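## Task

The cell is paused. Log: at 04:21:04 the mover removed the lid of plate E01 at nest N2 and parked it at LP4; at 04:21:31 it removed E07's lid at N3 and parked it at LP1; at 04:21:58 it removed F10's lid at N1 and parked it at LP3; at 04:23:40 the dispenser failed and the run stopped; at 04:23:55 auto-recover moved the lid at LP3 onto N3; at 04:24:20 it moved the lid at LP4 onto N2; at 04:24:51 the watchdog stopped auto-recover. The lids carry no marks, so ownership comes only from this log. Get every plate's own lid seated fully on it, keep every plate at its starting nest, then press CONTINUE. If what you see disagrees with the log, press CALL instead and leave every plate and lid as it was found. Pressing RETRY, CONTINUE or SKIP while holding labware, or while any plate at a nest is not seated in it or any lid there is not seated on a plate, fails the job. Anything held in place only by the robot at the end does not count; release and move the grippers clear (resting on the panel housing, the CALL key or the required key still counts as clear).

## Robot and tools

Robot: two six-joint arms with parallel grippers, left_arm and right_arm. All positions are in one scene frame: origin on the table top midway between the arms, +x out over the table, +z up, left_arm on the +y side. Bases: left_arm at (-0.032, +0.264, +0.098), right_arm at (-0.049, -0.317, +0.098), both slightly tilted. Mounting plates and the frame behind the arms are fixed obstacles. Joint ranges (rad): waist -2.880..2.880, shoulder 0..3.142, elbow 0..3.019, wrist pitch -1.693..1.571, wrist yaw -1.571..1.571, wrist roll -2.094..2.094.

Gripper: fingers point along its own +z, close along its own y. end_effector_position is the spot between the pads, roughly 1 cm short of the fingertips. Opening runs -1 (closed) to +1 (fully open, 0.094 m).

Deck: labels name nests (N1, N2, ...) and lid parks (LP1, ...), placed in no fixed order. The operator panel has, left to right when facing it: RETRY (white), CONTINUE (green), SKIP (yellow), CALL (blue). The first three are go keys and end the job the moment one goes down; after CALL the job ends when you stop acting. A key registers only when pushed until it latches. Free the grip before pressing.

The pose row. Every moving argument uses a row of 16 numbers covering both arms: left_arm x, y, z, qw, qx, qy, qz, opening, then right_arm the same eight. x, y, z are an absolute target for that gripper's end_effector_position in metres, scene frame; the quaternion is an absolute target orientation, w first. Always send both arms' parts even if one stays; for a resting arm repeat its last reported pose and intended opening, and reuse your own fixed quaternion rather than the drifting reported one.

Tools:
- execute_actions(actions): a list of actions; each action is a list of up to 15 rows (one row per 1/30 s step); a short table keeps its final row for the remaining steps. An empty list just returns state and images. A target more than 0.6 m from the gripper's current position along any of its axes gets the action refused for both arms; a malformed first action refuses the whole call.
- move(target, speed, blocking): target is one 16-number row, absolute poses. Straight-line paths, both ending together, lasting 0.5 to 10 s (cut off at 10 s). speed is top path speed in m/s, 0.002 to 0.5, default 0.25; turning capped at twice that in rad/s. Opening is applied at the start. Paths ignore obstacles and the other arm. blocking=false returns after 0.5 s while motion continues; check with wait(0); other moves and actions are refused until it ends, or call stop.
- wait(seconds): 0 to 10; arms keep their last command; returns early when a running move finishes.
- stop(): brakes the running move; needs braking room; fingers keep going.
- zoom_image(camera, region): camera is cam_left_wrist or cam_right_wrist; region [x0, y0, x1, y1] in image pixels from the top-left, at most 504 by 504.
- read_manual(section): only "licences"; no motion.


Control behaviour: each step the command is clipped to within 70 mm and 16 degrees of the measured pose, then solved by damped IK, favouring position over orientation. A far target may need several actions. Moves often stop a centimetre or more short, usually low; shifts of a few mm may do nothing. Reported hand position gets less accurate at long reach.

Results: a state line per arm (position, quat_wxyz); Hand target lines (what the controller is driving toward); grip_measured on the opening scale; Joint positions, whose last value is the finger opening in metres. A move adds a move: line: done, off_target, moving, held or fault, plus limits=paced (target clipped) or limits=held (a check blocked steps; the arm may then jump faster), and each gripper's distance from its target. Also watch for pose unreachable (clearance check altered a command), too close, FAULT, MOTOR HOT (from 85 °C) and OVER-TEMPERATURE FAULT (at 100 °C the arm drops).

Cameras: two 504x504 fisheye wrist cameras, cam_left_wrist and cam_right_wrist, with given K, D and T_world_to_cam (world to camera, metres); optical frame +z forward, +x right, +y down. Calibration carries small errors.

Gripping: to hold, command an opening about 0.03 below grip_measured; smaller margins grip lighter. Readings may be about 1 mm off. Pad force is roughly 50 to 62 N.

Avoid: dropping or knocking labware off the table, letting arms strike or shove each other, fast contacts or targets far below a surface (both press harder), long loaded holds that heat motors, and pressing a go key too early or the wrong one.

Each tool is called after "Request:" as name(argument=value, ...) on one line, values as JSON.

## Session

Request:
execute_actions(actions=[])

Scene clock: 0.00 s.
left_arm: end_effector_position=(+0.4458, +0.3627, +0.2603) grip_measured=+1.000 end_effector_quat_wxyz=(+0.384, -0.008, +0.923, -0.001) | right_arm: end_effector_position=(+0.1937, +0.2052, +0.1380) grip_measured=+1.000 end_effector_quat_wxyz=(+0.639, -0.498, +0.584, -0.049)
Joint positions: left_arm=[ 0.14   1.067  0.764 -0.347  0.02   0.195  0.094] | right_arm=[ 1.251  2.14   0.794  1.15   0.738 -0.843  0.094]
Joint velocities: left_arm=[-0.024 -0.015 -0.007  0.007  0.007  0.007  0.   ] | right_arm=[-0.024 -0.005  0.002 -0.007  0.037 -0.022  0.   ]
Motor temperatures (°C, as the motors report them): left_arm=[22 22 21 23 21 25] | right_arm=[23 24 22 21 22 24]
Hand target (left_arm): +0.454, +0.366, +0.272; +0.395, -0.009, +0.919, +0.002
Hand target (right_arm): +0.195, +0.209, +0.140; +0.642, -0.494, +0.584, -0.047

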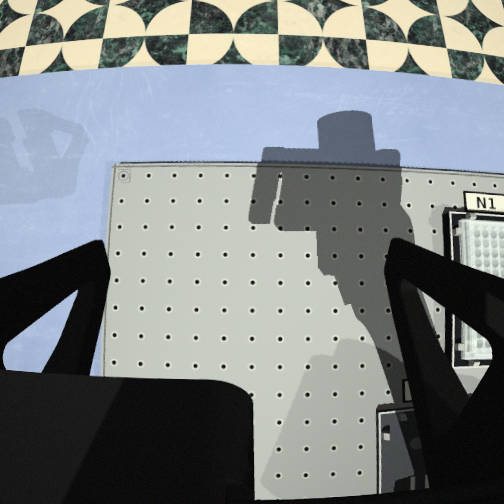

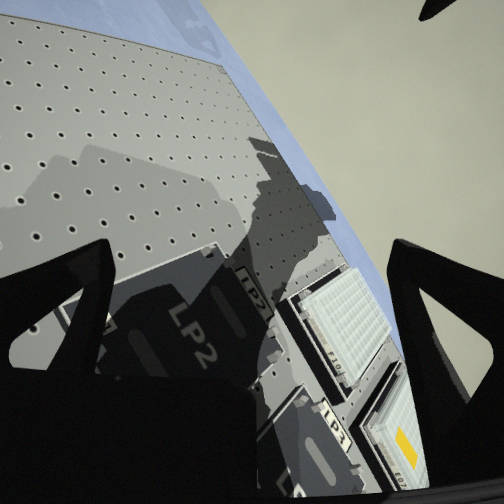

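Request:
move(target=[0.4458,0.3627,0.30,0.384,0,0.923,0,1,0.2,-0.1,0.2,0.5,-0.2,0.84,0,1])

Request:
move(target=[0.38,0.12,0.38,0.31,0,0.95,0,1,0.38,-0.25,0.38,0.31,0,0.95,0,1])

Scene clock: 2.43 s.
left_arm: end_effector_position=(+0.4280, +0.3603, +0.2622) grip_measured=+1.000 end_effector_quat_wxyz=(+0.356, -0.007, +0.934, -0.006) | right_arm: end_effector_position=(+0.1968, -0.1004, +0.2032) grip_measured=+1.000 end_effector_quat_wxyz=(+0.503, -0.213, +0.838, -0.001)
Joint positions: left_arm=[ 0.14   1.031  0.77  -0.451  0.019  0.195  0.094] | right_arm=[1.127 1.046 0.271 0.051 0.924 0.183 0.094]
Joint velocities: left_arm=[-0.005 -0.005  0.007 -0.012  0.051  0.007  0.   ] | right_arm=[ 0.005  0.005 -0.002 -0.002 -0.066  0.066  0.   ]
Motor temperatures (°C, as the motors report them): left_arm=[22 22 22 23 21 25] | right_arm=[23 25 23 21 22 24]
Hand target (left_arm): +0.443, +0.363, +0.300; +0.385, -0.000, +0.923, +0.000
Hand target (right_arm): +0.201, -0.101, +0.204; +0.501, -0.202, +0.842, +0.001
Off the commanded pose (left_arm): 0.042 m, 4 deg.
Off the commanded pose (right_arm): 0.005 m, 1 deg.
move: off_target (left_arm)
camera_calibration (this result's frames):
cam_left_wrist: T_world_to_cam=[[0.0130951, -0.999817, 0.0139753, 0.352625], [-0.993632, -0.0145758, -0.111731, 0.462107], [0.111914, -0.0124231, -0.99364, 0.343295], [0, 0, 0, 1]] pos_world=[0.416127, 0.363561, 0.387815]
cam_right_wrist: T_world_to_cam=[[0.359915, -0.909082, 0.209835, -0.200434], [-0.82139, -0.41541, -0.390837, 0.202296], [0.44247, -0.0316882, -0.896223, 0.214303], [0, 0, 0, 1]] pos_world=[0.143481, -0.0913845, 0.313186]

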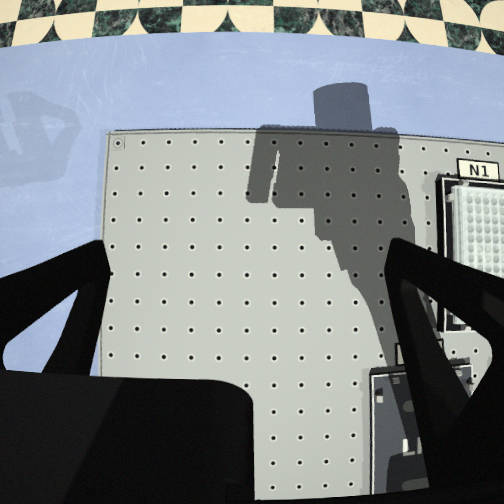

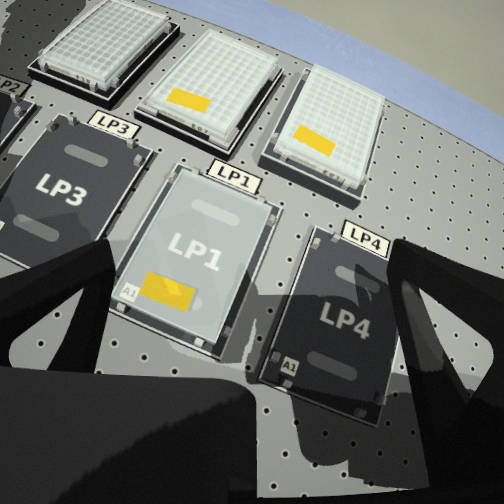

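Scene clock: 4.30 s.
left_arm: end_effector_position=(+0.3621, +0.1263, +0.3559) grip_measured=+1.000 end_effector_quat_wxyz=(+0.299, +0.010, +0.954, +0.005) | right_arm: end_effector_position=(+0.3694, -0.2500, +0.3658) grip_measured=+1.000 end_effector_quat_wxyz=(+0.299, -0.012, +0.954, -0.001)
Joint positions: left_arm=[-0.697  1.067  1.001 -0.965 -0.539 -0.457  0.094] | right_arm=[ 0.352  0.967  1.002 -0.945  0.394  0.239  0.094]
Joint velocities: left_arm=[ 0.005  0.005  0.012  0.007 -0.007 -0.007  0.   ] | right_arm=[-0.005  0.005  0.007 -0.012  0.022 -0.007  0.   ]
Motor temperatures (°C, as the motors report them): left_arm=[22 22 23 23 21 25] | right_arm=[23 25 23 21 22 24]
Hand target (left_arm): +0.374, +0.122, +0.380; +0.311, -0.001, +0.950, -0.004
Hand target (right_arm): +0.380, -0.250, +0.379; +0.305, -0.001, +0.952, +0.004
Off the commanded pose (left_arm): 0.031 m, 2 deg.
Off the commanded pose (right_arm): 0.018 m, 2 deg.
move: off_target (left_arm, right_arm)
camera_calibration (this result's frames):
cam_left_wrist: T_world_to_cam=[[-0.0121783, -0.999777, -0.0172782, 0.138544], [-0.999894, 0.0120392, 0.00813144, 0.359914], [-0.00792161, 0.0173754, -0.999818, 0.482703], [0, 0, 0, 1]] pos_world=[0.365387, 0.125793, 0.482082]
cam_right_wrist: T_world_to_cam=[[0.0244815, -0.999695, 0.00316545, -0.255818], [-0.999492, -0.0244117, 0.0204701, 0.358473], [-0.0203865, -0.00366498, -0.999785, 0.494733], [0, 0, 0, 1]] pos_world=[0.37464, -0.245176, 0.488098]

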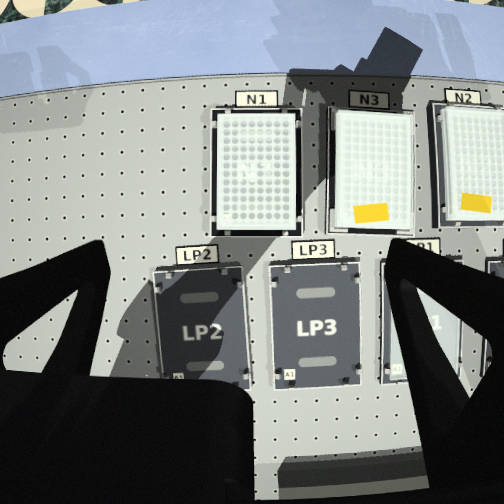

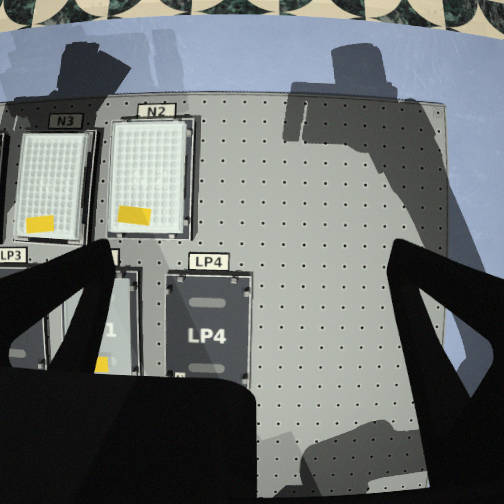

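Request:
move(target=[0.455,-0.015,0.16,0,0,1,0,1,0.31,-0.2,0.11,0.6,-0.15,0.78,0.1,1])

Request:
zoom_image(camera="cam_right_wrist", region=[50,50,400,330])

Scene clock: 6.60 s.
left_arm: end_effector_position=(+0.4361, -0.0167, +0.1543) grip_measured=+1.000 end_effector_quat_wxyz=(-0.005, +0.015, +1.000, +0.010) | right_arm: end_effector_position=(+0.3048, -0.1948, +0.1011) grip_measured=+1.000 end_effector_quat_wxyz=(+0.577, -0.151, +0.795, +0.106)
Joint positions: left_arm=[-0.644  1.872  1.438 -1.147 -0.205 -0.599  0.094] | right_arm=[ 0.269  1.907  0.132  1.543  0.043 -0.179  0.094]
Joint velocities: left_arm=[ 0.005 -0.015 -0.022 -0.007  0.007 -0.007  0.   ] | right_arm=[-0.005 -0.005  0.002 -0.002  0.095 -0.037  0.   ]
Motor temperatures (°C, as the motors report them): left_arm=[22 22 24 23 21 25] | right_arm=[23 25 23 21 22 24]
Hand target (left_arm): +0.455, -0.018, +0.162; +0.001, +0.000, +1.000, +0.004
Hand target (right_arm): +0.310, -0.200, +0.107; +0.589, -0.149, +0.788, +0.098
Off the commanded pose (left_arm): 0.020 m, 2 deg.
Off the commanded pose (right_arm): 0.012 m, 3 deg.
joint sent to its limit (right arm) — the command would take joint 4 (wrist pitch) past its upper limit, so that joint was sent only as far as its limit.
move: off_target (left_arm, right_arm)
camera_calibration (this result's frames):
cam_left_wrist: T_world_to_cam=[[-0.0283022, -0.999332, -0.0231331, 0.000925932], [-0.811057, 0.00943067, 0.58489, 0.265857], [-0.584281, 0.0353159, -0.810782, 0.5067], [0, 0, 0, 1]] pos_world=[0.511707, -0.0194765, 0.255348]
cam_right_wrist: T_world_to_cam=[[0.36758, -0.929989, 0.00212884, -0.289089], [-0.752484, -0.298764, -0.586947, 0.23337], [0.546491, 0.214148, -0.809622, 0.0794381], [0, 0, 0, 1]] pos_world=[0.238458, -0.216139, 0.201906]

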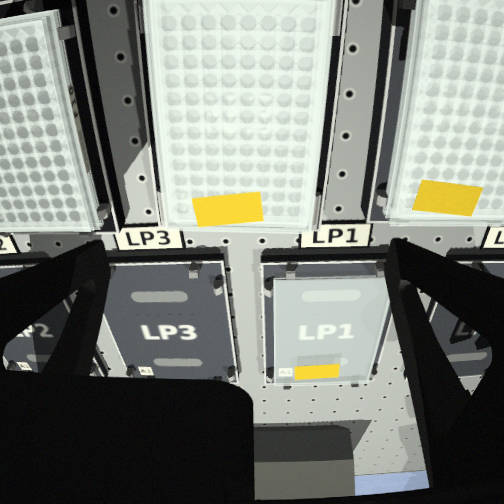

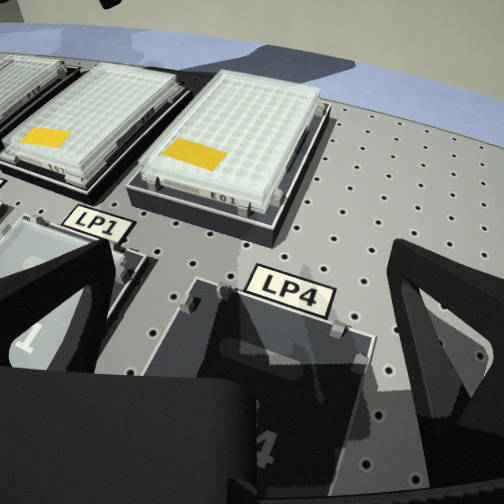

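Region (50, 50, 400, 330) of cam_right_wrist's 504x504 image, scaled by 1.440, with more detail than that image has; it fills the top 403 rows of this view, and the rest is white.

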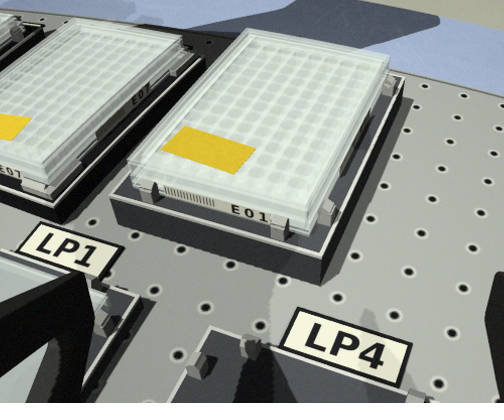

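Request:
move(target=[0.475,-0.008,0.095,0,0,1,0,1,0.27,-0.2,0.11,0.58,-0.25,0.75,0.18,1])

Scene clock: 7.73 s.
left_arm: end_effector_position=(+0.4601, -0.0034, +0.0967) grip_measured=+1.000 end_effector_quat_wxyz=(-0.011, +0.001, +1.000, +0.009) | right_arm: end_effector_position=(+0.2702, -0.1953, +0.1034) grip_measured=+1.000 end_effector_quat_wxyz=(+0.563, -0.251, +0.763, +0.191)
Joint positions: left_arm=[-0.578  1.968  1.438 -1.047 -0.197 -0.562  0.094] | right_arm=[ 0.087  1.897  0.069  1.543 -0.393 -0.302  0.094]
Joint velocities: left_arm=[-0.024 -0.005 -0.007  0.002 -0.022 -0.051  0.   ] | right_arm=[-0.015 -0.005  0.007  0.007  0.022 -0.081  0.   ]
Motor temperatures (°C, as the motors report them): left_arm=[22 23 24 23 21 25] | right_arm=[23 25 23 21 22 24]
Hand target (left_arm): +0.476, -0.008, +0.095; -0.000, -0.000, +1.000, +0.001
Hand target (right_arm): +0.271, -0.200, +0.110; +0.574, -0.253, +0.757, +0.182
Off the commanded pose (left_arm): 0.016 m, 2 deg.
Off the commanded pose (right_arm): 0.008 m, 3 deg.
joint sent to its limit (right arm) — the command would take joint 4 (wrist pitch) past its upper limit, so that joint was sent only as far as its limit.
move: off_target (left_arm, right_arm)
camera_calibration (this result's frames):
cam_left_wrist: T_world_to_cam=[[-0.000534661, -0.999745, -0.0225573, 0.000683864], [-0.803464, -0.0130001, 0.595212, 0.314378], [-0.595354, 0.0184422, -0.803252, 0.477933], [0, 0, 0, 1]] pos_world=[0.53713, -0.00404349, 0.196795]
cam_right_wrist: T_world_to_cam=[[0.603406, -0.797326, -0.0131613, -0.313078], [-0.640941, -0.475104, -0.602886, 0.145595], [0.474444, 0.372221, -0.797719, 0.149406], [0, 0, 0, 1]] pos_world=[0.211346, -0.236064, 0.202841]

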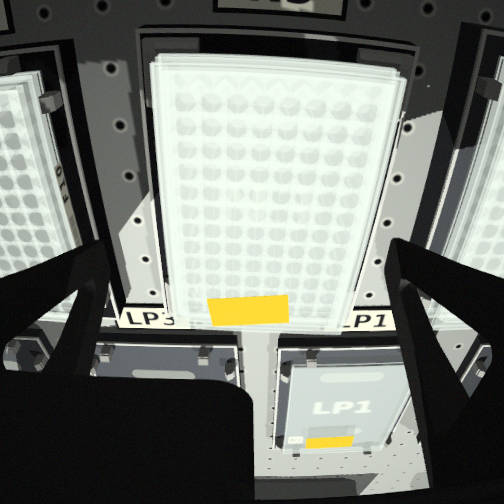

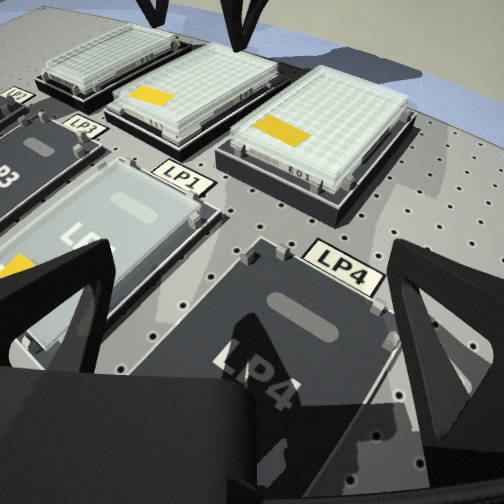

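Request:
move(target=[0.462,-0.015,0.075,0,0.02,1,0,1,0.27,-0.2,0.11,0.58,-0.25,0.75,0.18,1])

Scene clock: 8.53 s.
left_arm: end_effector_position=(+0.4715, -0.0107, +0.0967) grip_measured=+1.000 end_effector_quat_wxyz=(+0.012, +0.008, +1.000, -0.006) | right_arm: end_effector_position=(+0.2702, -0.1953, +0.1034) grip_measured=+1.000 end_effector_quat_wxyz=(+0.564, -0.253, +0.763, +0.190)
Joint positions: left_arm=[-0.578  1.968  1.438 -0.992 -0.196 -0.538  0.094] | right_arm=[ 0.087  1.897  0.069  1.543 -0.393 -0.306  0.094]
Joint velocities: left_arm=[-0.005 -0.005 -0.002 -0.002 -0.007 -0.095  0.   ] | right_arm=[0.005 0.005 0.007 0.002 0.007 0.007 0.   ]
Motor temperatures (°C, as the motors report them): left_arm=[22 23 24 23 21 25] | right_arm=[23 25 23 21 22 24]
Hand target (left_arm): +0.462, -0.015, +0.076; -0.000, +0.020, +1.000, -0.000
Hand target (right_arm): +0.270, -0.200, +0.110; +0.574, -0.254, +0.757, +0.181
Off the commanded pose (left_arm): 0.024 m, 2 deg.
Off the commanded pose (right_arm): 0.008 m, 3 deg.
joint sent to its limit (right arm) — the command would take joint 4 (wrist pitch) past its upper limit, so that joint was sent only as far as its limit.
move: off_target (left_arm, right_arm)
camera_calibration (this result's frames):
cam_left_wrist: T_world_to_cam=[[-0.0135115, -0.999886, 0.00671744, -0.00329753], [-0.829895, 0.0149613, 0.557719, 0.339833], [-0.557756, 0.00196084, -0.830003, 0.469505], [0, 0, 0, 1]] pos_world=[0.54385, -0.00930211, 0.200181]
cam_right_wrist: T_world_to_cam=[[0.604409, -0.796621, -0.00914819, -0.313626], [-0.638901, -0.47782, -0.602904, 0.144515], [0.475915, 0.370246, -0.797761, 0.148627], [0, 0, 0, 1]] pos_world=[0.211156, -0.235817, 0.202829]

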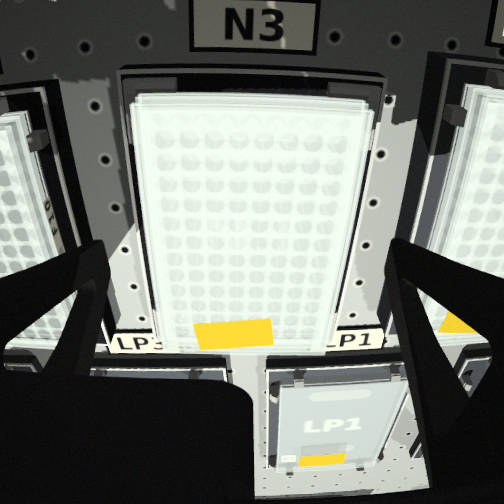

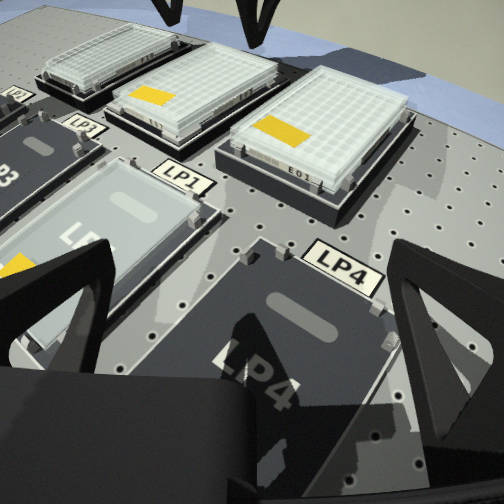

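Request:
execute_actions(actions=[[[0.45,-0.011,0.06,0,0.025,1,0,1,0.27,-0.2,0.11,0.58,-0.25,0.75,0.18,1],[0.45,-0.011,0.06,0,0.025,1,0,1,0.27,-0.2,0.11,0.58,-0.25,0.75,0.18,1],[0.45,-0.011,0.06,0,0.025,1,0,1,0.27,-0.2,0.11,0.58,-0.25,0.75,0.18,1],[0.452,-0.011,0.075,0,0.025,1,0,1,0.27,-0.2,0.11,0.58,-0.25,0.75,0.18,1]],[[0.452,-0.011,0.075,0,0.025,1,0,1,0.27,-0.2,0.11,0.58,-0.25,0.75,0.18,1]]])

Scene clock: 9.67 s.
left_arm: end_effector_position=(+0.4588, -0.0065, +0.0806) grip_measured=+1.000 end_effector_quat_wxyz=(+0.008, +0.013, +1.000, -0.003) | right_arm: end_effector_position=(+0.2702, -0.1953, +0.1034) grip_measured=+1.000 end_effector_quat_wxyz=(+0.564, -0.253, +0.763, +0.190)
Joint positions: left_arm=[-0.578  1.968  1.387 -0.95  -0.196 -0.529  0.094] | right_arm=[ 0.087  1.897  0.069  1.543 -0.393 -0.307  0.094]
Joint velocities: left_arm=[-0.005 -0.005 -0.002  0.002  0.022 -0.022  0.   ] | right_arm=[-0.015 -0.005 -0.007 -0.012  0.095  0.037  0.   ]
Motor temperatures (°C, as the motors report them): left_arm=[22 23 24 23 21 25] | right_arm=[23 25 23 21 22 24]
Hand target (left_arm): +0.452, -0.011, +0.075; +0.000, +0.025, +1.000, +0.000
Hand target (right_arm): +0.270, -0.200, +0.110; +0.574, -0.254, +0.757, +0.181
Off the commanded pose (left_arm): 0.010 m, 2 deg.
Off the commanded pose (right_arm): 0.008 m, 3 deg.
joint sent to its limit (right arm) — the command would take joint 4 (wrist pitch) past its upper limit, so that joint was sent only as far as its limit.
camera_calibration (this result's frames):
cam_left_wrist: T_world_to_cam=[[-0.0240797, -0.999709, 0.00173223, 0.00609982], [-0.825296, 0.0208565, 0.564315, 0.335622], [-0.564187, 0.0121589, -0.825558, 0.451725], [0, 0, 0, 1]] pos_world=[0.531992, -0.00639435, 0.183518]
cam_right_wrist: T_world_to_cam=[[0.6045, -0.796557, -0.00878336, -0.313676], [-0.638715, -0.478067, -0.602905, 0.144417], [0.476049, 0.370066, -0.797764, 0.148556], [0, 0, 0, 1]] pos_world=[0.211138, -0.235795, 0.202828]

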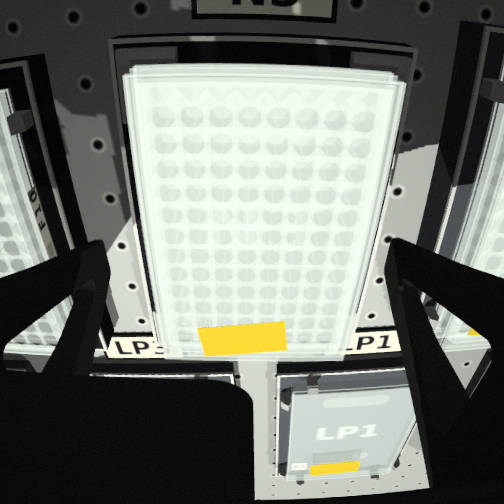

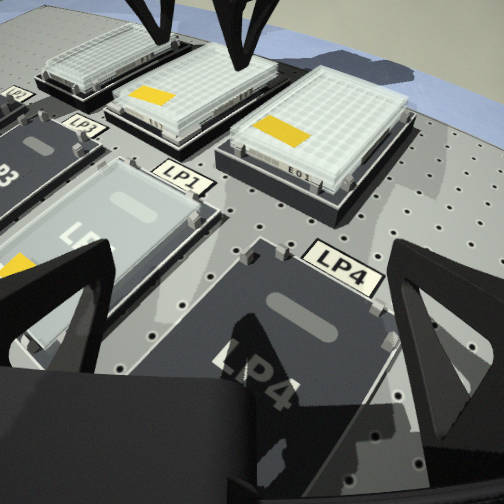

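Need y about −0.011.

Request:
execute_actions(actions=[[[0.452,-0.022,0.07,0,0.035,1,0,1,0.27,-0.2,0.11,0.58,-0.25,0.75,0.18,1]],[[0.452,-0.018,0.064,0,0.035,1,0,1,0.27,-0.2,0.11,0.58,-0.25,0.75,0.18,1]]])

Scene clock: 10.73 s.
left_arm: end_effector_position=(+0.4554, -0.0125, +0.0818) grip_measured=+1.000 end_effector_quat_wxyz=(+0.009, +0.026, +1.000, -0.004) | right_arm: end_effector_position=(+0.2702, -0.1953, +0.1034) grip_measured=+1.000 end_effector_quat_wxyz=(+0.564, -0.253, +0.763, +0.190)
Joint positions: left_arm=[-0.591  1.969  1.387 -0.95  -0.196 -0.517  0.094] | right_arm=[ 0.087  1.897  0.069  1.543 -0.393 -0.307  0.094]
Joint velocities: left_arm=[ 0.005 -0.005 -0.012 -0.007  0.081 -0.022  0.   ] | right_arm=[ 0.024 -0.015 -0.012 -0.007 -0.051 -0.022  0.   ]
Motor temperatures (°C, as the motors report them): left_arm=[22 23 24 23 21 25] | right_arm=[23 25 23 21 22 24]
Hand target (left_arm): +0.452, -0.018, +0.064; +0.000, +0.035, +0.999, +0.000
Hand target (right_arm): +0.270, -0.200, +0.110; +0.574, -0.254, +0.757, +0.181
Off the commanded pose (left_arm): 0.019 m, 2 deg.
Off the commanded pose (right_arm): 0.008 m, 3 deg.
joint sent to its limit (right arm) — the command would take joint 4 (wrist pitch) past its upper limit, so that joint was sent only as far as its limit.
camera_calibration (this result's frames):
cam_left_wrist: T_world_to_cam=[[-0.0486963, -0.99881, 0.00278621, 0.0110845], [-0.825466, 0.0418153, 0.5629, 0.332738], [-0.562347, 0.0251113, -0.82652, 0.450219], [0, 0, 0, 1]] pos_world=[0.528383, -0.0141478, 0.184786]
cam_right_wrist: T_world_to_cam=[[0.6045, -0.796557, -0.00878336, -0.313676], [-0.638715, -0.478067, -0.602905, 0.144417], [0.476049, 0.370066, -0.797764, 0.148556], [0, 0, 0, 1]] pos_world=[0.211138, -0.235795, 0.202828]

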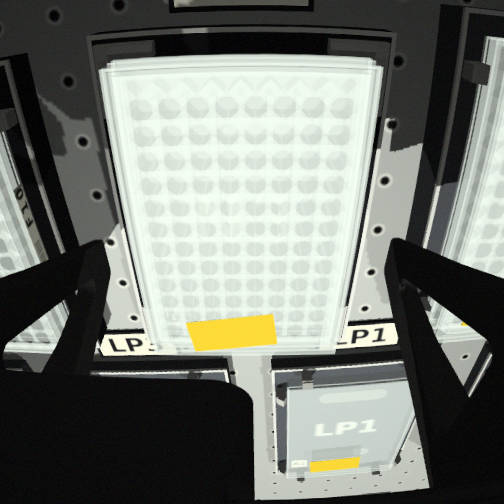

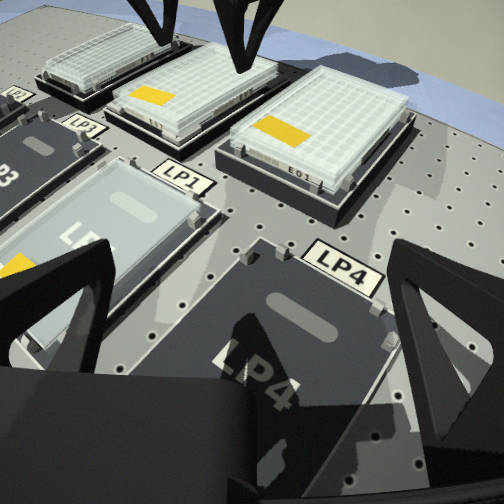

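Request:
execute_actions(actions=[[[0.452,-0.014,0.056,0,0.035,1,0,1,0.27,-0.2,0.11,0.58,-0.25,0.75,0.18,1]],[[0.452,-0.014,0.05,0,0.035,1,0,1,0.27,-0.2,0.11,0.58,-0.25,0.75,0.18,1]]])

Request:
zoom_image(camera="cam_right_wrist", region=[100,0,320,170])

Scene clock: 11.83 s.
left_arm: end_effector_position=(+0.4576, -0.0161, +0.0725) grip_measured=+1.000 end_effector_quat_wxyz=(+0.012, +0.030, +0.999, -0.006) | right_arm: end_effector_position=(+0.2702, -0.1953, +0.1034) grip_measured=+1.000 end_effector_quat_wxyz=(+0.564, -0.253, +0.763, +0.190)
Joint positions: left_arm=[-0.591  1.987  1.387 -0.924 -0.196 -0.505  0.094] | right_arm=[ 0.087  1.897  0.069  1.543 -0.393 -0.307  0.094]
Joint velocities: left_arm=[-0.015  0.005  0.012 -0.022 -0.007 -0.007  0.   ] | right_arm=[-0.024  0.005 -0.007 -0.002 -0.007 -0.037  0.   ]
Motor temperatures (°C, as the motors report them): left_arm=[22 23 24 23 21 25] | right_arm=[23 25 23 21 22 24]
Hand target (left_arm): +0.452, -0.014, +0.050; -0.000, +0.035, +0.999, +0.000
Hand target (right_arm): +0.270, -0.200, +0.110; +0.574, -0.254, +0.757, +0.181
Off the commanded pose (left_arm): 0.023 m, 2 deg.
Off the commanded pose (right_arm): 0.008 m, 3 deg.
joint sent to its limit (right arm) — the command would take joint 4 (wrist pitch) past its upper limit, so that joint was sent only as far as its limit.
camera_calibration (this result's frames):
cam_left_wrist: T_world_to_cam=[[-0.0586138, -0.99826, 0.00643475, 0.0119681], [-0.828768, 0.0522532, 0.557147, 0.341971], [-0.556514, 0.0273236, -0.830389, 0.441452], [0, 0, 0, 1]] pos_world=[0.529791, -0.0179839, 0.175972]
cam_right_wrist: T_world_to_cam=[[0.6045, -0.796557, -0.00878336, -0.313676], [-0.638715, -0.478067, -0.602905, 0.144417], [0.476049, 0.370066, -0.797764, 0.148556], [0, 0, 0, 1]] pos_world=[0.211138, -0.235795, 0.202828]

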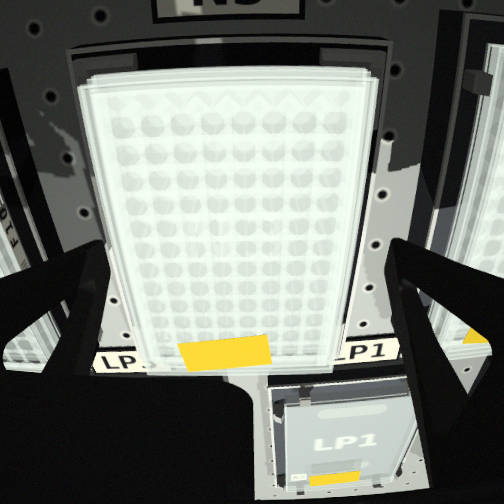

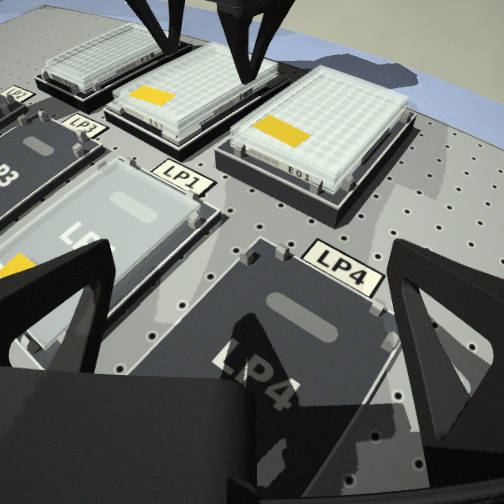

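Region (100, 0, 320, 170) of cam_right_wrist's 504x504 image, scaled by 2.291, with more detail than that image has; it fills the top 389 rows of this view, and the rest is white.

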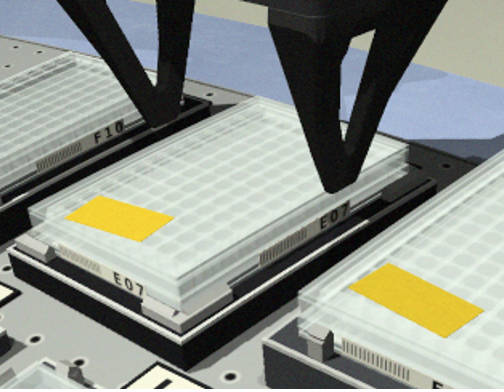

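Request:
execute_actions(actions=[[[0.445,-0.010,0.052,0,0.03,1,0,1,0.27,-0.2,0.11,0.58,-0.25,0.75,0.18,1]],[[0.445,-0.010,0.052,0,0.03,1,0,1,0.27,-0.2,0.11,0.58,-0.25,0.75,0.18,1]]])

Request:
zoom_image(camera="cam_right_wrist", region=[100,0,320,170])

Scene clock: 12.97 s.
left_arm: end_effector_position=(+0.4474, -0.0115, +0.0639) grip_measured=+1.000 end_effector_quat_wxyz=(+0.004, +0.032, +0.999, -0.001) | right_arm: end_effector_position=(+0.2702, -0.1953, +0.1034) grip_measured=+1.000 end_effector_quat_wxyz=(+0.564, -0.253, +0.763, +0.190)
Joint positions: left_arm=[-0.591  1.987  1.359 -0.915 -0.196 -0.505  0.094] | right_arm=[ 0.087  1.897  0.069  1.543 -0.393 -0.307  0.094]
Joint velocities: left_arm=[ 0.005  0.005 -0.007 -0.022  0.022 -0.081  0.   ] | right_arm=[-0.005  0.005 -0.012  0.012 -0.037  0.007  0.   ]
Motor temperatures (°C, as the motors report them): left_arm=[22 23 24 23 21 25] | right_arm=[23 25 23 21 23 24]
Hand target (left_arm): +0.445, -0.010, +0.052; -0.000, +0.030, +1.000, +0.000
Hand target (right_arm): +0.270, -0.200, +0.110; +0.574, -0.254, +0.757, +0.181
Off the commanded pose (left_arm): 0.012 m, 1 deg.
Off the commanded pose (right_arm): 0.008 m, 3 deg.
joint sent to its limit (right arm) — the command would take joint 4 (wrist pitch) past its upper limit, so that joint was sent only as far as its limit.
camera_calibration (this result's frames):
cam_left_wrist: T_world_to_cam=[[-0.0622457, -0.998057, -0.00271807, 0.0181671], [-0.819703, 0.0495683, 0.57064, 0.333149], [-0.569397, 0.0377479, -0.821196, 0.433819], [0, 0, 0, 1]] pos_world=[0.521229, -0.0147576, 0.166191]
cam_right_wrist: T_world_to_cam=[[0.6045, -0.796557, -0.00878336, -0.313676], [-0.638715, -0.478067, -0.602905, 0.144417], [0.476049, 0.370066, -0.797764, 0.148556], [0, 0, 0, 1]] pos_world=[0.211138, -0.235795, 0.202828]

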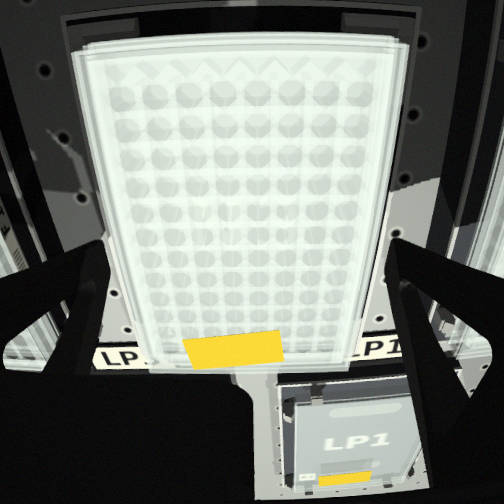

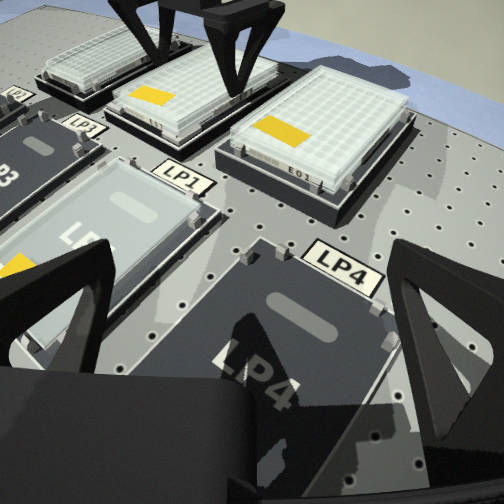

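Region (100, 0, 320, 170) of cam_right_wrist's 504x504 image, scaled by 2.291, with more detail than that image has; it fills the top 389 rows of this view, and the rest is white.

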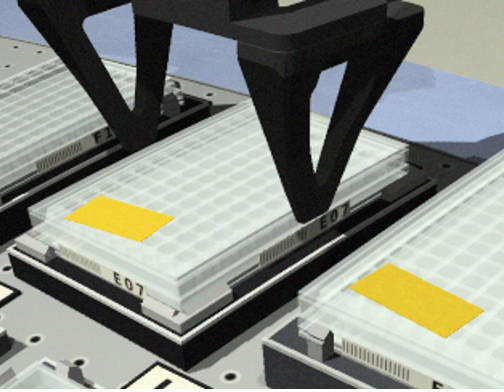

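Tips near top level; about 7 mm more.

Request:
execute_actions(actions=[[[0.446,-0.010,0.044,0,0.025,1,0,1,0.27,-0.2,0.11,0.58,-0.25,0.75,0.18,1]],[[0.446,-0.010,0.044,0,0.025,1,0,1,0.27,-0.2,0.11,0.58,-0.25,0.75,0.18,1]]])

Request:
zoom_image(camera="cam_right_wrist", region=[100,0,320,170])

Scene clock: 14.07 s.
left_arm: end_effector_position=(+0.4504, -0.0135, +0.0639) grip_measured=+1.000 end_effector_quat_wxyz=(+0.010, +0.031, +0.999, -0.005) | right_arm: end_effector_position=(+0.2702, -0.1953, +0.1034) grip_measured=+1.000 end_effector_quat_wxyz=(+0.564, -0.253, +0.763, +0.190)
Joint positions: left_arm=[-0.591  1.987  1.359 -0.9   -0.196 -0.505  0.094] | right_arm=[ 0.087  1.897  0.069  1.543 -0.393 -0.307  0.094]
Joint velocities: left_arm=[ 0.015 -0.005 -0.007 -0.002  0.007  0.081  0.   ] | right_arm=[-0.005 -0.015 -0.002  0.002  0.095 -0.007  0.   ]
Motor temperatures (°C, as the motors report them): left_arm=[22 23 24 23 21 25] | right_arm=[23 25 23 21 23 24]
Hand target (left_arm): +0.446, -0.010, +0.044; +0.000, +0.025, +1.000, +0.000
Hand target (right_arm): +0.270, -0.200, +0.110; +0.574, -0.254, +0.757, +0.181
Off the commanded pose (left_arm): 0.021 m, 1 deg.
Off the commanded pose (right_arm): 0.008 m, 3 deg.
joint sent to its limit (right arm) — the command would take joint 4 (wrist pitch) past its upper limit, so that joint was sent only as far as its limit.
camera_calibration (this result's frames):
cam_left_wrist: T_world_to_cam=[[-0.0594005, -0.998224, 0.00441608, 0.0146776], [-0.826791, 0.0516771, 0.56013, 0.339601], [-0.559364, 0.0296208, -0.828393, 0.431498], [0, 0, 0, 1]] pos_world=[0.523015, -0.0156794, 0.167164]
cam_right_wrist: T_world_to_cam=[[0.6045, -0.796557, -0.00878336, -0.313676], [-0.638715, -0.478067, -0.602905, 0.144417], [0.476049, 0.370066, -0.797764, 0.148556], [0, 0, 0, 1]] pos_world=[0.211138, -0.235795, 0.202828]

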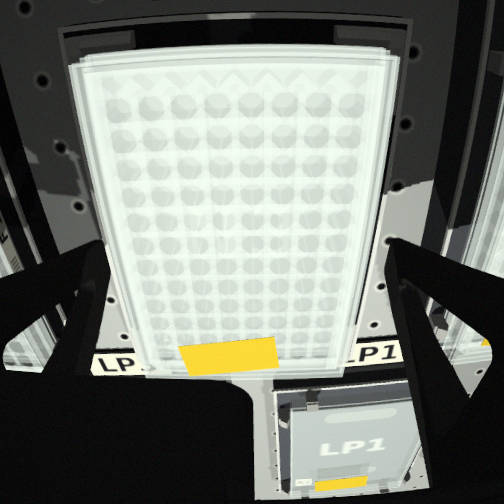

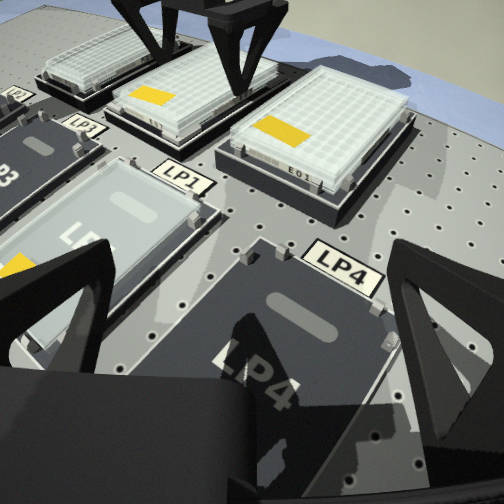

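Region (100, 0, 320, 170) of cam_right_wrist's 504x504 image, scaled by 2.291, with more detail than that image has; it fills the top 389 rows of this view, and the rest is white.

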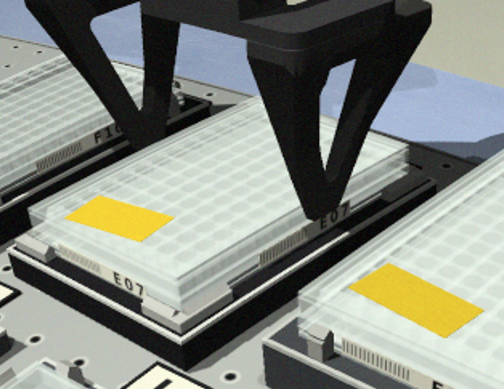

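Request:
execute_actions(actions=[[[0.442,-0.0075,0.042,-0.012,0.02,1,0.008,1,0.27,-0.2,0.11,0.58,-0.25,0.75,0.18,1]],[[0.442,-0.0075,0.039,-0.014,0.02,1,0.009,1,0.27,-0.2,0.11,0.58,-0.25,0.75,0.18,1]]])

Request:
zoom_image(camera="cam_right_wrist", region=[100,0,320,170])

Scene clock: 15.17 s.
left_arm: end_effector_position=(+0.4483, -0.0135, +0.0581) grip_measured=+1.000 end_effector_quat_wxyz=(+0.006, +0.026, +1.000, -0.002) | right_arm: end_effector_position=(+0.2702, -0.1953, +0.1034) grip_measured=+1.000 end_effector_quat_wxyz=(+0.564, -0.253, +0.763, +0.190)
Joint positions: left_arm=[-0.591  1.998  1.359 -0.9   -0.196 -0.517  0.094] | right_arm=[ 0.087  1.897  0.069  1.543 -0.393 -0.307  0.094]
Joint velocities: left_arm=[-0.024 -0.005  0.012 -0.012  0.022 -0.037  0.   ] | right_arm=[-0.015 -0.015  0.002 -0.007  0.007 -0.007  0.   ]
Motor temperatures (°C, as the motors report them): left_arm=[22 23 24 23 21 25] | right_arm=[23 25 23 21 23 24]
Hand target (left_arm): +0.442, -0.007, +0.039; -0.014, +0.020, +1.000, +0.009
Hand target (right_arm): +0.270, -0.200, +0.110; +0.574, -0.254, +0.757, +0.181
Off the commanded pose (left_arm): 0.021 m, 3 deg.
Off the commanded pose (right_arm): 0.008 m, 3 deg.
joint sent to its limit (right arm) — the command would take joint 4 (wrist pitch) past its upper limit, so that joint was sent only as far as its limit.
camera_calibration (this result's frames):
cam_left_wrist: T_world_to_cam=[[-0.0493204, -0.998783, -0.000751417, 0.0103671], [-0.822055, 0.0401662, 0.56799, 0.338346], [-0.567268, 0.0286312, -0.823035, 0.428764], [0, 0, 0, 1]] pos_world=[0.521874, -0.0155116, 0.160719]
cam_right_wrist: T_world_to_cam=[[0.6045, -0.796557, -0.00878336, -0.313676], [-0.638715, -0.478067, -0.602905, 0.144417], [0.476049, 0.370066, -0.797764, 0.148556], [0, 0, 0, 1]] pos_world=[0.211138, -0.235795, 0.202828]

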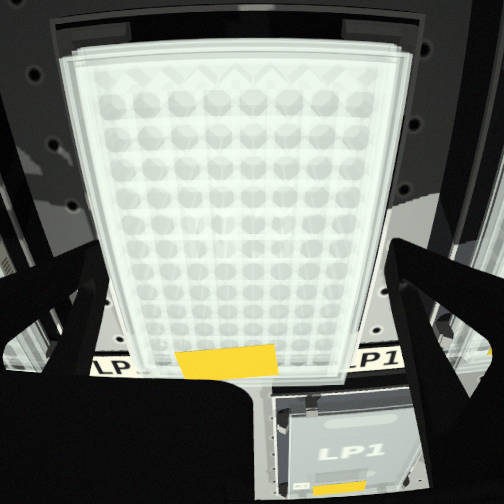

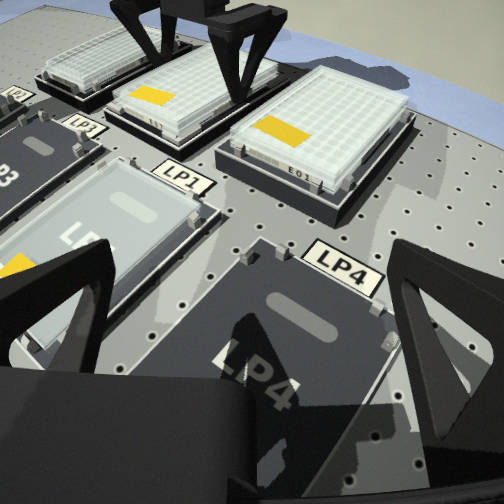

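Region (100, 0, 320, 170) of cam_right_wrist's 504x504 image, scaled by 2.291, with more detail than that image has; it fills the top 389 rows of this view, and the rest is white.

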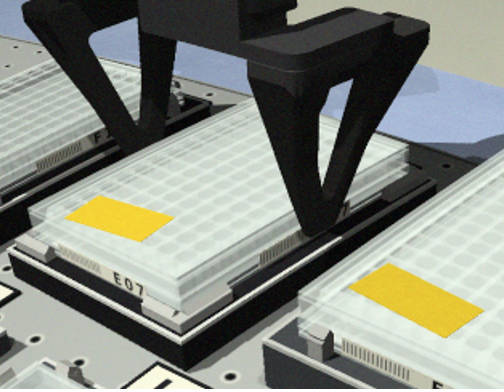

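Grip and lift.

Request:
execute_actions(actions=[[[0.448,-0.006,0.055,0,0.025,1,0,0.76,0.27,-0.2,0.11,0.58,-0.25,0.75,0.18,1]],[[0.452,-0.011,0.075,0,0.025,1,0,0.76,0.27,-0.2,0.11,0.58,-0.25,0.75,0.18,1]],[[0.452,-0.011,0.11,0,0.025,1,0,0.76,0.27,-0.2,0.11,0.58,-0.25,0.75,0.18,1]]])

Scene clock: 16.73 s.
left_arm: end_effector_position=(+0.4435, -0.0010, +0.0958) grip_measured=+0.778 end_effector_quat_wxyz=(-0.009, +0.027, +1.000, +0.007) | right_arm: end_effector_position=(+0.2702, -0.1953, +0.1034) grip_measured=+1.000 end_effector_quat_wxyz=(+0.564, -0.253, +0.763, +0.190)
Joint positions: left_arm=[-0.59   1.935  1.376 -1.015 -0.195 -0.521  0.084] | right_arm=[ 0.087  1.897  0.069  1.543 -0.393 -0.307  0.094]
Joint velocities: left_arm=[-0.024 -0.005 -0.007 -0.007 -0.066 -0.037 -0.001] | right_arm=[ 0.024 -0.005 -0.012 -0.002 -0.051 -0.022  0.   ]
Motor temperatures (°C, as the motors report them): left_arm=[22 23 24 23 21 25] | right_arm=[23 25 23 21 23 24]
Hand target (left_arm): +0.451, -0.010, +0.110; +0.000, +0.025, +1.000, -0.000
Hand target (right_arm): +0.270, -0.200, +0.110; +0.574, -0.254, +0.757, +0.181
Off the commanded pose (left_arm): 0.019 m, 1 deg.
Off the commanded pose (right_arm): 0.008 m, 3 deg.
joint sent to its limit (right arm) — the command would take joint 4 (wrist pitch) past its upper limit, so that joint was sent only as far as its limit.
camera_calibration (this result's frames):
cam_left_wrist: T_world_to_cam=[[-0.0513137, -0.998535, -0.0171736, 0.0250706], [-0.80503, 0.0311809, 0.592413, 0.30259], [-0.59101, 0.0442242, -0.805451, 0.465532], [0, 0, 0, 1]] pos_world=[0.520015, -0.00498896, 0.196135]
cam_right_wrist: T_world_to_cam=[[0.6045, -0.796557, -0.00878336, -0.313676], [-0.638715, -0.478067, -0.602905, 0.144417], [0.476049, 0.370066, -0.797764, 0.148556], [0, 0, 0, 1]] pos_world=[0.211138, -0.235795, 0.202828]

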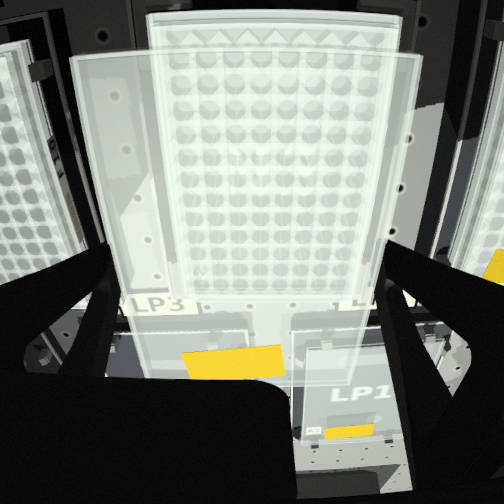

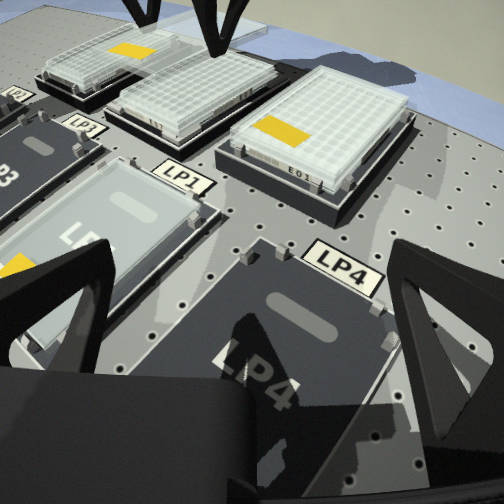

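Request:
move(target=[0.452,0.123,0.13,0,0.005,1,0,0.745,0.27,-0.15,0.2,0.1,0,1,0,1])

Request:
move(target=[0.447,0.125,0.07,0,0.005,1,0,0.745,0.28,-0.078,0.085,0,0,1,0,1], speed=0.15)

Scene clock: 19.83 s.
left_arm: end_effector_position=(+0.4540, +0.1156, +0.1231) grip_measured=+0.773 end_effector_quat_wxyz=(-0.005, +0.007, +1.000, +0.004) | right_arm: end_effector_position=(+0.2591, -0.1635, +0.1929) grip_measured=+1.000 end_effector_quat_wxyz=(+0.095, -0.009, +0.995, -0.010)
Joint positions: left_arm=[-0.394  1.76   1.25  -1.015 -0.191 -0.359  0.083] | right_arm=[ 0.592  1.201  0.768 -0.974  0.327  0.629  0.094]
Joint velocities: left_arm=[-0.005 -0.015 -0.012 -0.002 -0.007  0.022  0.001] | right_arm=[-0.005 -0.005 -0.007 -0.017  0.051 -0.037  0.   ]
Motor temperatures (°C, as the motors report them): left_arm=[22 24 24 23 21 25] | right_arm=[23 25 23 21 23 24]
Hand target (left_arm): +0.453, +0.124, +0.129; -0.000, +0.005, +1.000, +0.001
Hand target (right_arm): +0.269, -0.151, +0.204; +0.102, -0.006, +0.995, -0.002
Off the commanded pose (left_arm): 0.010 m, 1 deg.
Off the commanded pose (right_arm): 0.019 m, 2 deg.
move: off_target (right_arm)
camera_calibration (this result's frames):
cam_left_wrist: T_world_to_cam=[[-0.0119892, -0.999843, -0.0130235, 0.124271], [-0.811183, 0.00210973, 0.584788, 0.298357], [-0.584669, 0.0175756, -0.811082, 0.489475], [0, 0, 0, 1]] pos_world=[0.529693, 0.115019, 0.224147]
cam_right_wrist: T_world_to_cam=[[0.0151146, -0.999757, 0.016053, -0.166163], [-0.906346, -0.00691871, 0.422479, 0.15507], [-0.422266, -0.0209352, -0.90623, 0.403248], [0, 0, 0, 1]] pos_world=[0.313337, -0.156608, 0.302589]

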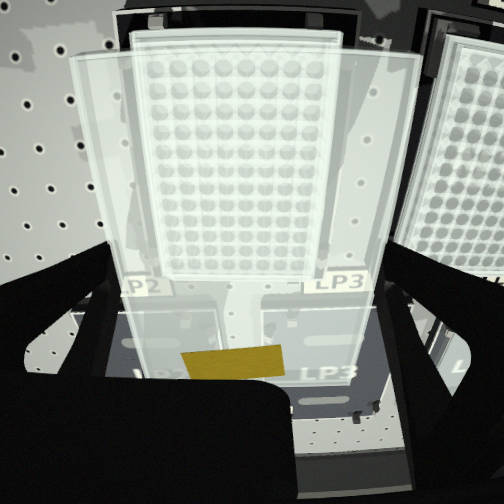

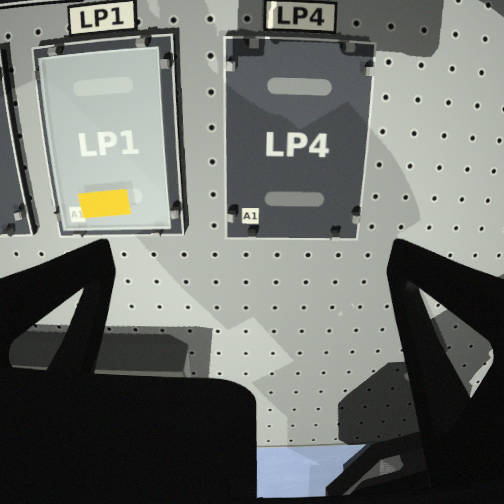

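Scene clock: 21.17 s.
left_arm: end_effector_position=(+0.4509, +0.1194, +0.0875) grip_measured=+0.773 end_effector_quat_wxyz=(+0.011, +0.005, +1.000, -0.003) | right_arm: end_effector_position=(+0.2678, -0.0945, +0.0789) grip_measured=+1.000 end_effector_quat_wxyz=(-0.011, -0.004, +1.000, -0.011)
Joint positions: left_arm=[-0.375  1.785  1.177 -0.879 -0.187 -0.337  0.083] | right_arm=[ 0.6    1.641  0.867 -0.811  0.196  0.692  0.094]
Joint velocities: left_arm=[ 0.005  0.005  0.007 -0.007 -0.022  0.007 -0.002] | right_arm=[-0.015  0.005 -0.002 -0.007  0.007  0.007  0.   ]
Motor temperatures (°C, as the motors report them): left_arm=[22 24 24 23 21 25] | right_arm=[23 25 24 21 23 24]
Hand target (left_arm): +0.448, +0.125, +0.070; +0.000, +0.005, +1.000, +0.000
Hand target (right_arm): +0.279, -0.079, +0.084; -0.000, -0.000, +1.000, +0.001
Off the commanded pose (left_arm): 0.019 m, 1 deg.
Off the commanded pose (right_arm): 0.021 m, 2 deg.
move: off_target (left_arm, right_arm)
camera_calibration (this result's frames):
cam_left_wrist: T_world_to_cam=[[-0.00828076, -0.999965, 0.000925428, 0.124684], [-0.828632, 0.00737997, 0.559745, 0.326049], [-0.559732, 0.00386827, -0.828665, 0.450626], [0, 0, 0, 1]] pos_world=[0.523437, 0.12053, 0.190798]
cam_right_wrist: T_world_to_cam=[[0.00542304, -0.999861, 0.0157514, -0.0929057], [-0.796239, 0.00521166, 0.60496, 0.168879], [-0.604958, -0.0158226, -0.7961, 0.345736], [0, 0, 0, 1]] pos_world=[0.344127, -0.0883025, 0.174539]

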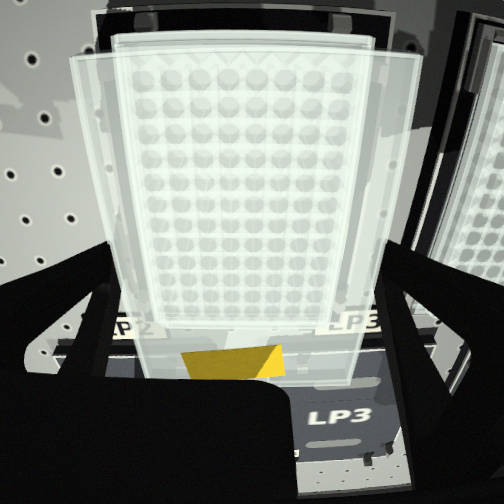

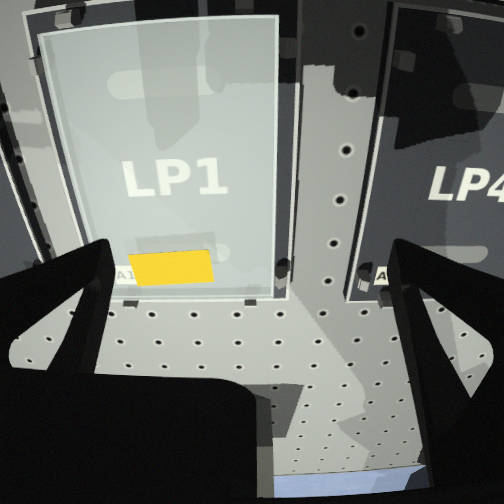

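Request:
move(target=[0.447,0.128,0.056,0,0.0,1,0,0.745,0.277,-0.054,0.055,0,0,1,0,1], speed=0.1)

Scene clock: 22.20 s.
left_arm: end_effector_position=(+0.4511, +0.1226, +0.0738) grip_measured=+0.773 end_effector_quat_wxyz=(+0.011, +0.000, +1.000, -0.003) | right_arm: end_effector_position=(+0.2661, -0.0693, +0.0532) grip_measured=+1.000 end_effector_quat_wxyz=(-0.009, -0.005, +1.000, -0.009)
Joint positions: left_arm=[-0.364  1.804  1.164 -0.844 -0.186 -0.335  0.083] | right_arm=[ 0.638  1.734  0.89  -0.743  0.196  0.728  0.094]
Joint velocities: left_arm=[ 0.015 -0.005 -0.007 -0.012  0.022 -0.022 -0.   ] | right_arm=[-0.015 -0.015  0.002  0.012 -0.007 -0.007  0.   ]
Motor temperatures (°C, as the motors report them): left_arm=[22 24 24 23 21 25] | right_arm=[23 25 24 21 23 24]
Hand target (left_arm): +0.447, +0.128, +0.056; -0.000, +0.000, +1.000, +0.000
Hand target (right_arm): +0.277, -0.054, +0.055; +0.000, -0.000, +1.000, +0.000
Off the commanded pose (left_arm): 0.019 m, 1 deg.
Off the commanded pose (right_arm): 0.019 m, 2 deg.
move: off_target (left_arm, right_arm)
camera_calibration (this result's frames):
cam_left_wrist: T_world_to_cam=[[0.00189415, -0.999998, 0.00111903, 0.123363], [-0.828941, -0.000944226, 0.559335, 0.335115], [-0.559332, -0.00198707, -0.828941, 0.43994], [0, 0, 0, 1]] pos_world=[0.52363, 0.124554, 0.177104]
cam_right_wrist: T_world_to_cam=[[0.00663286, -0.999896, 0.0128118, -0.0674676], [-0.798772, 0.00241002, 0.601628, 0.183588], [-0.601597, -0.0142242, -0.798673, 0.323995], [0, 0, 0, 1]] pos_world=[0.342007, -0.0632945, 0.149179]

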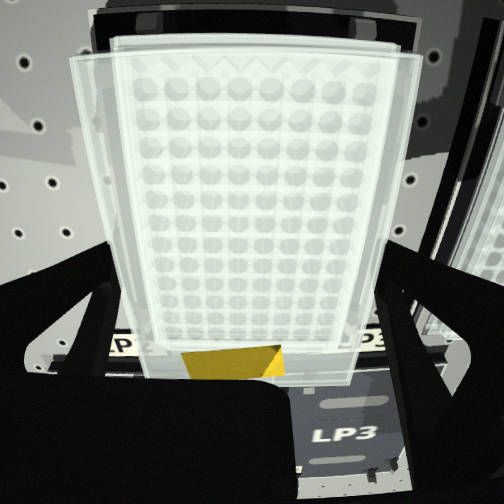

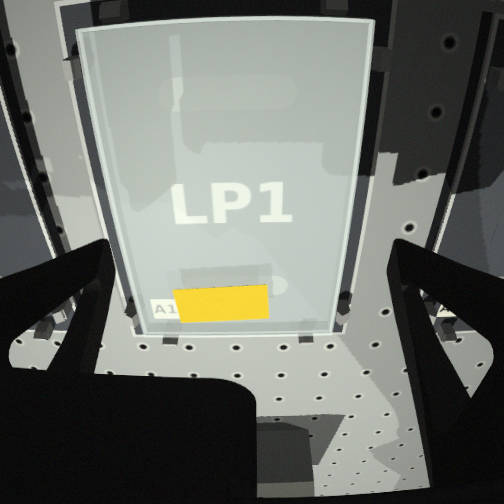

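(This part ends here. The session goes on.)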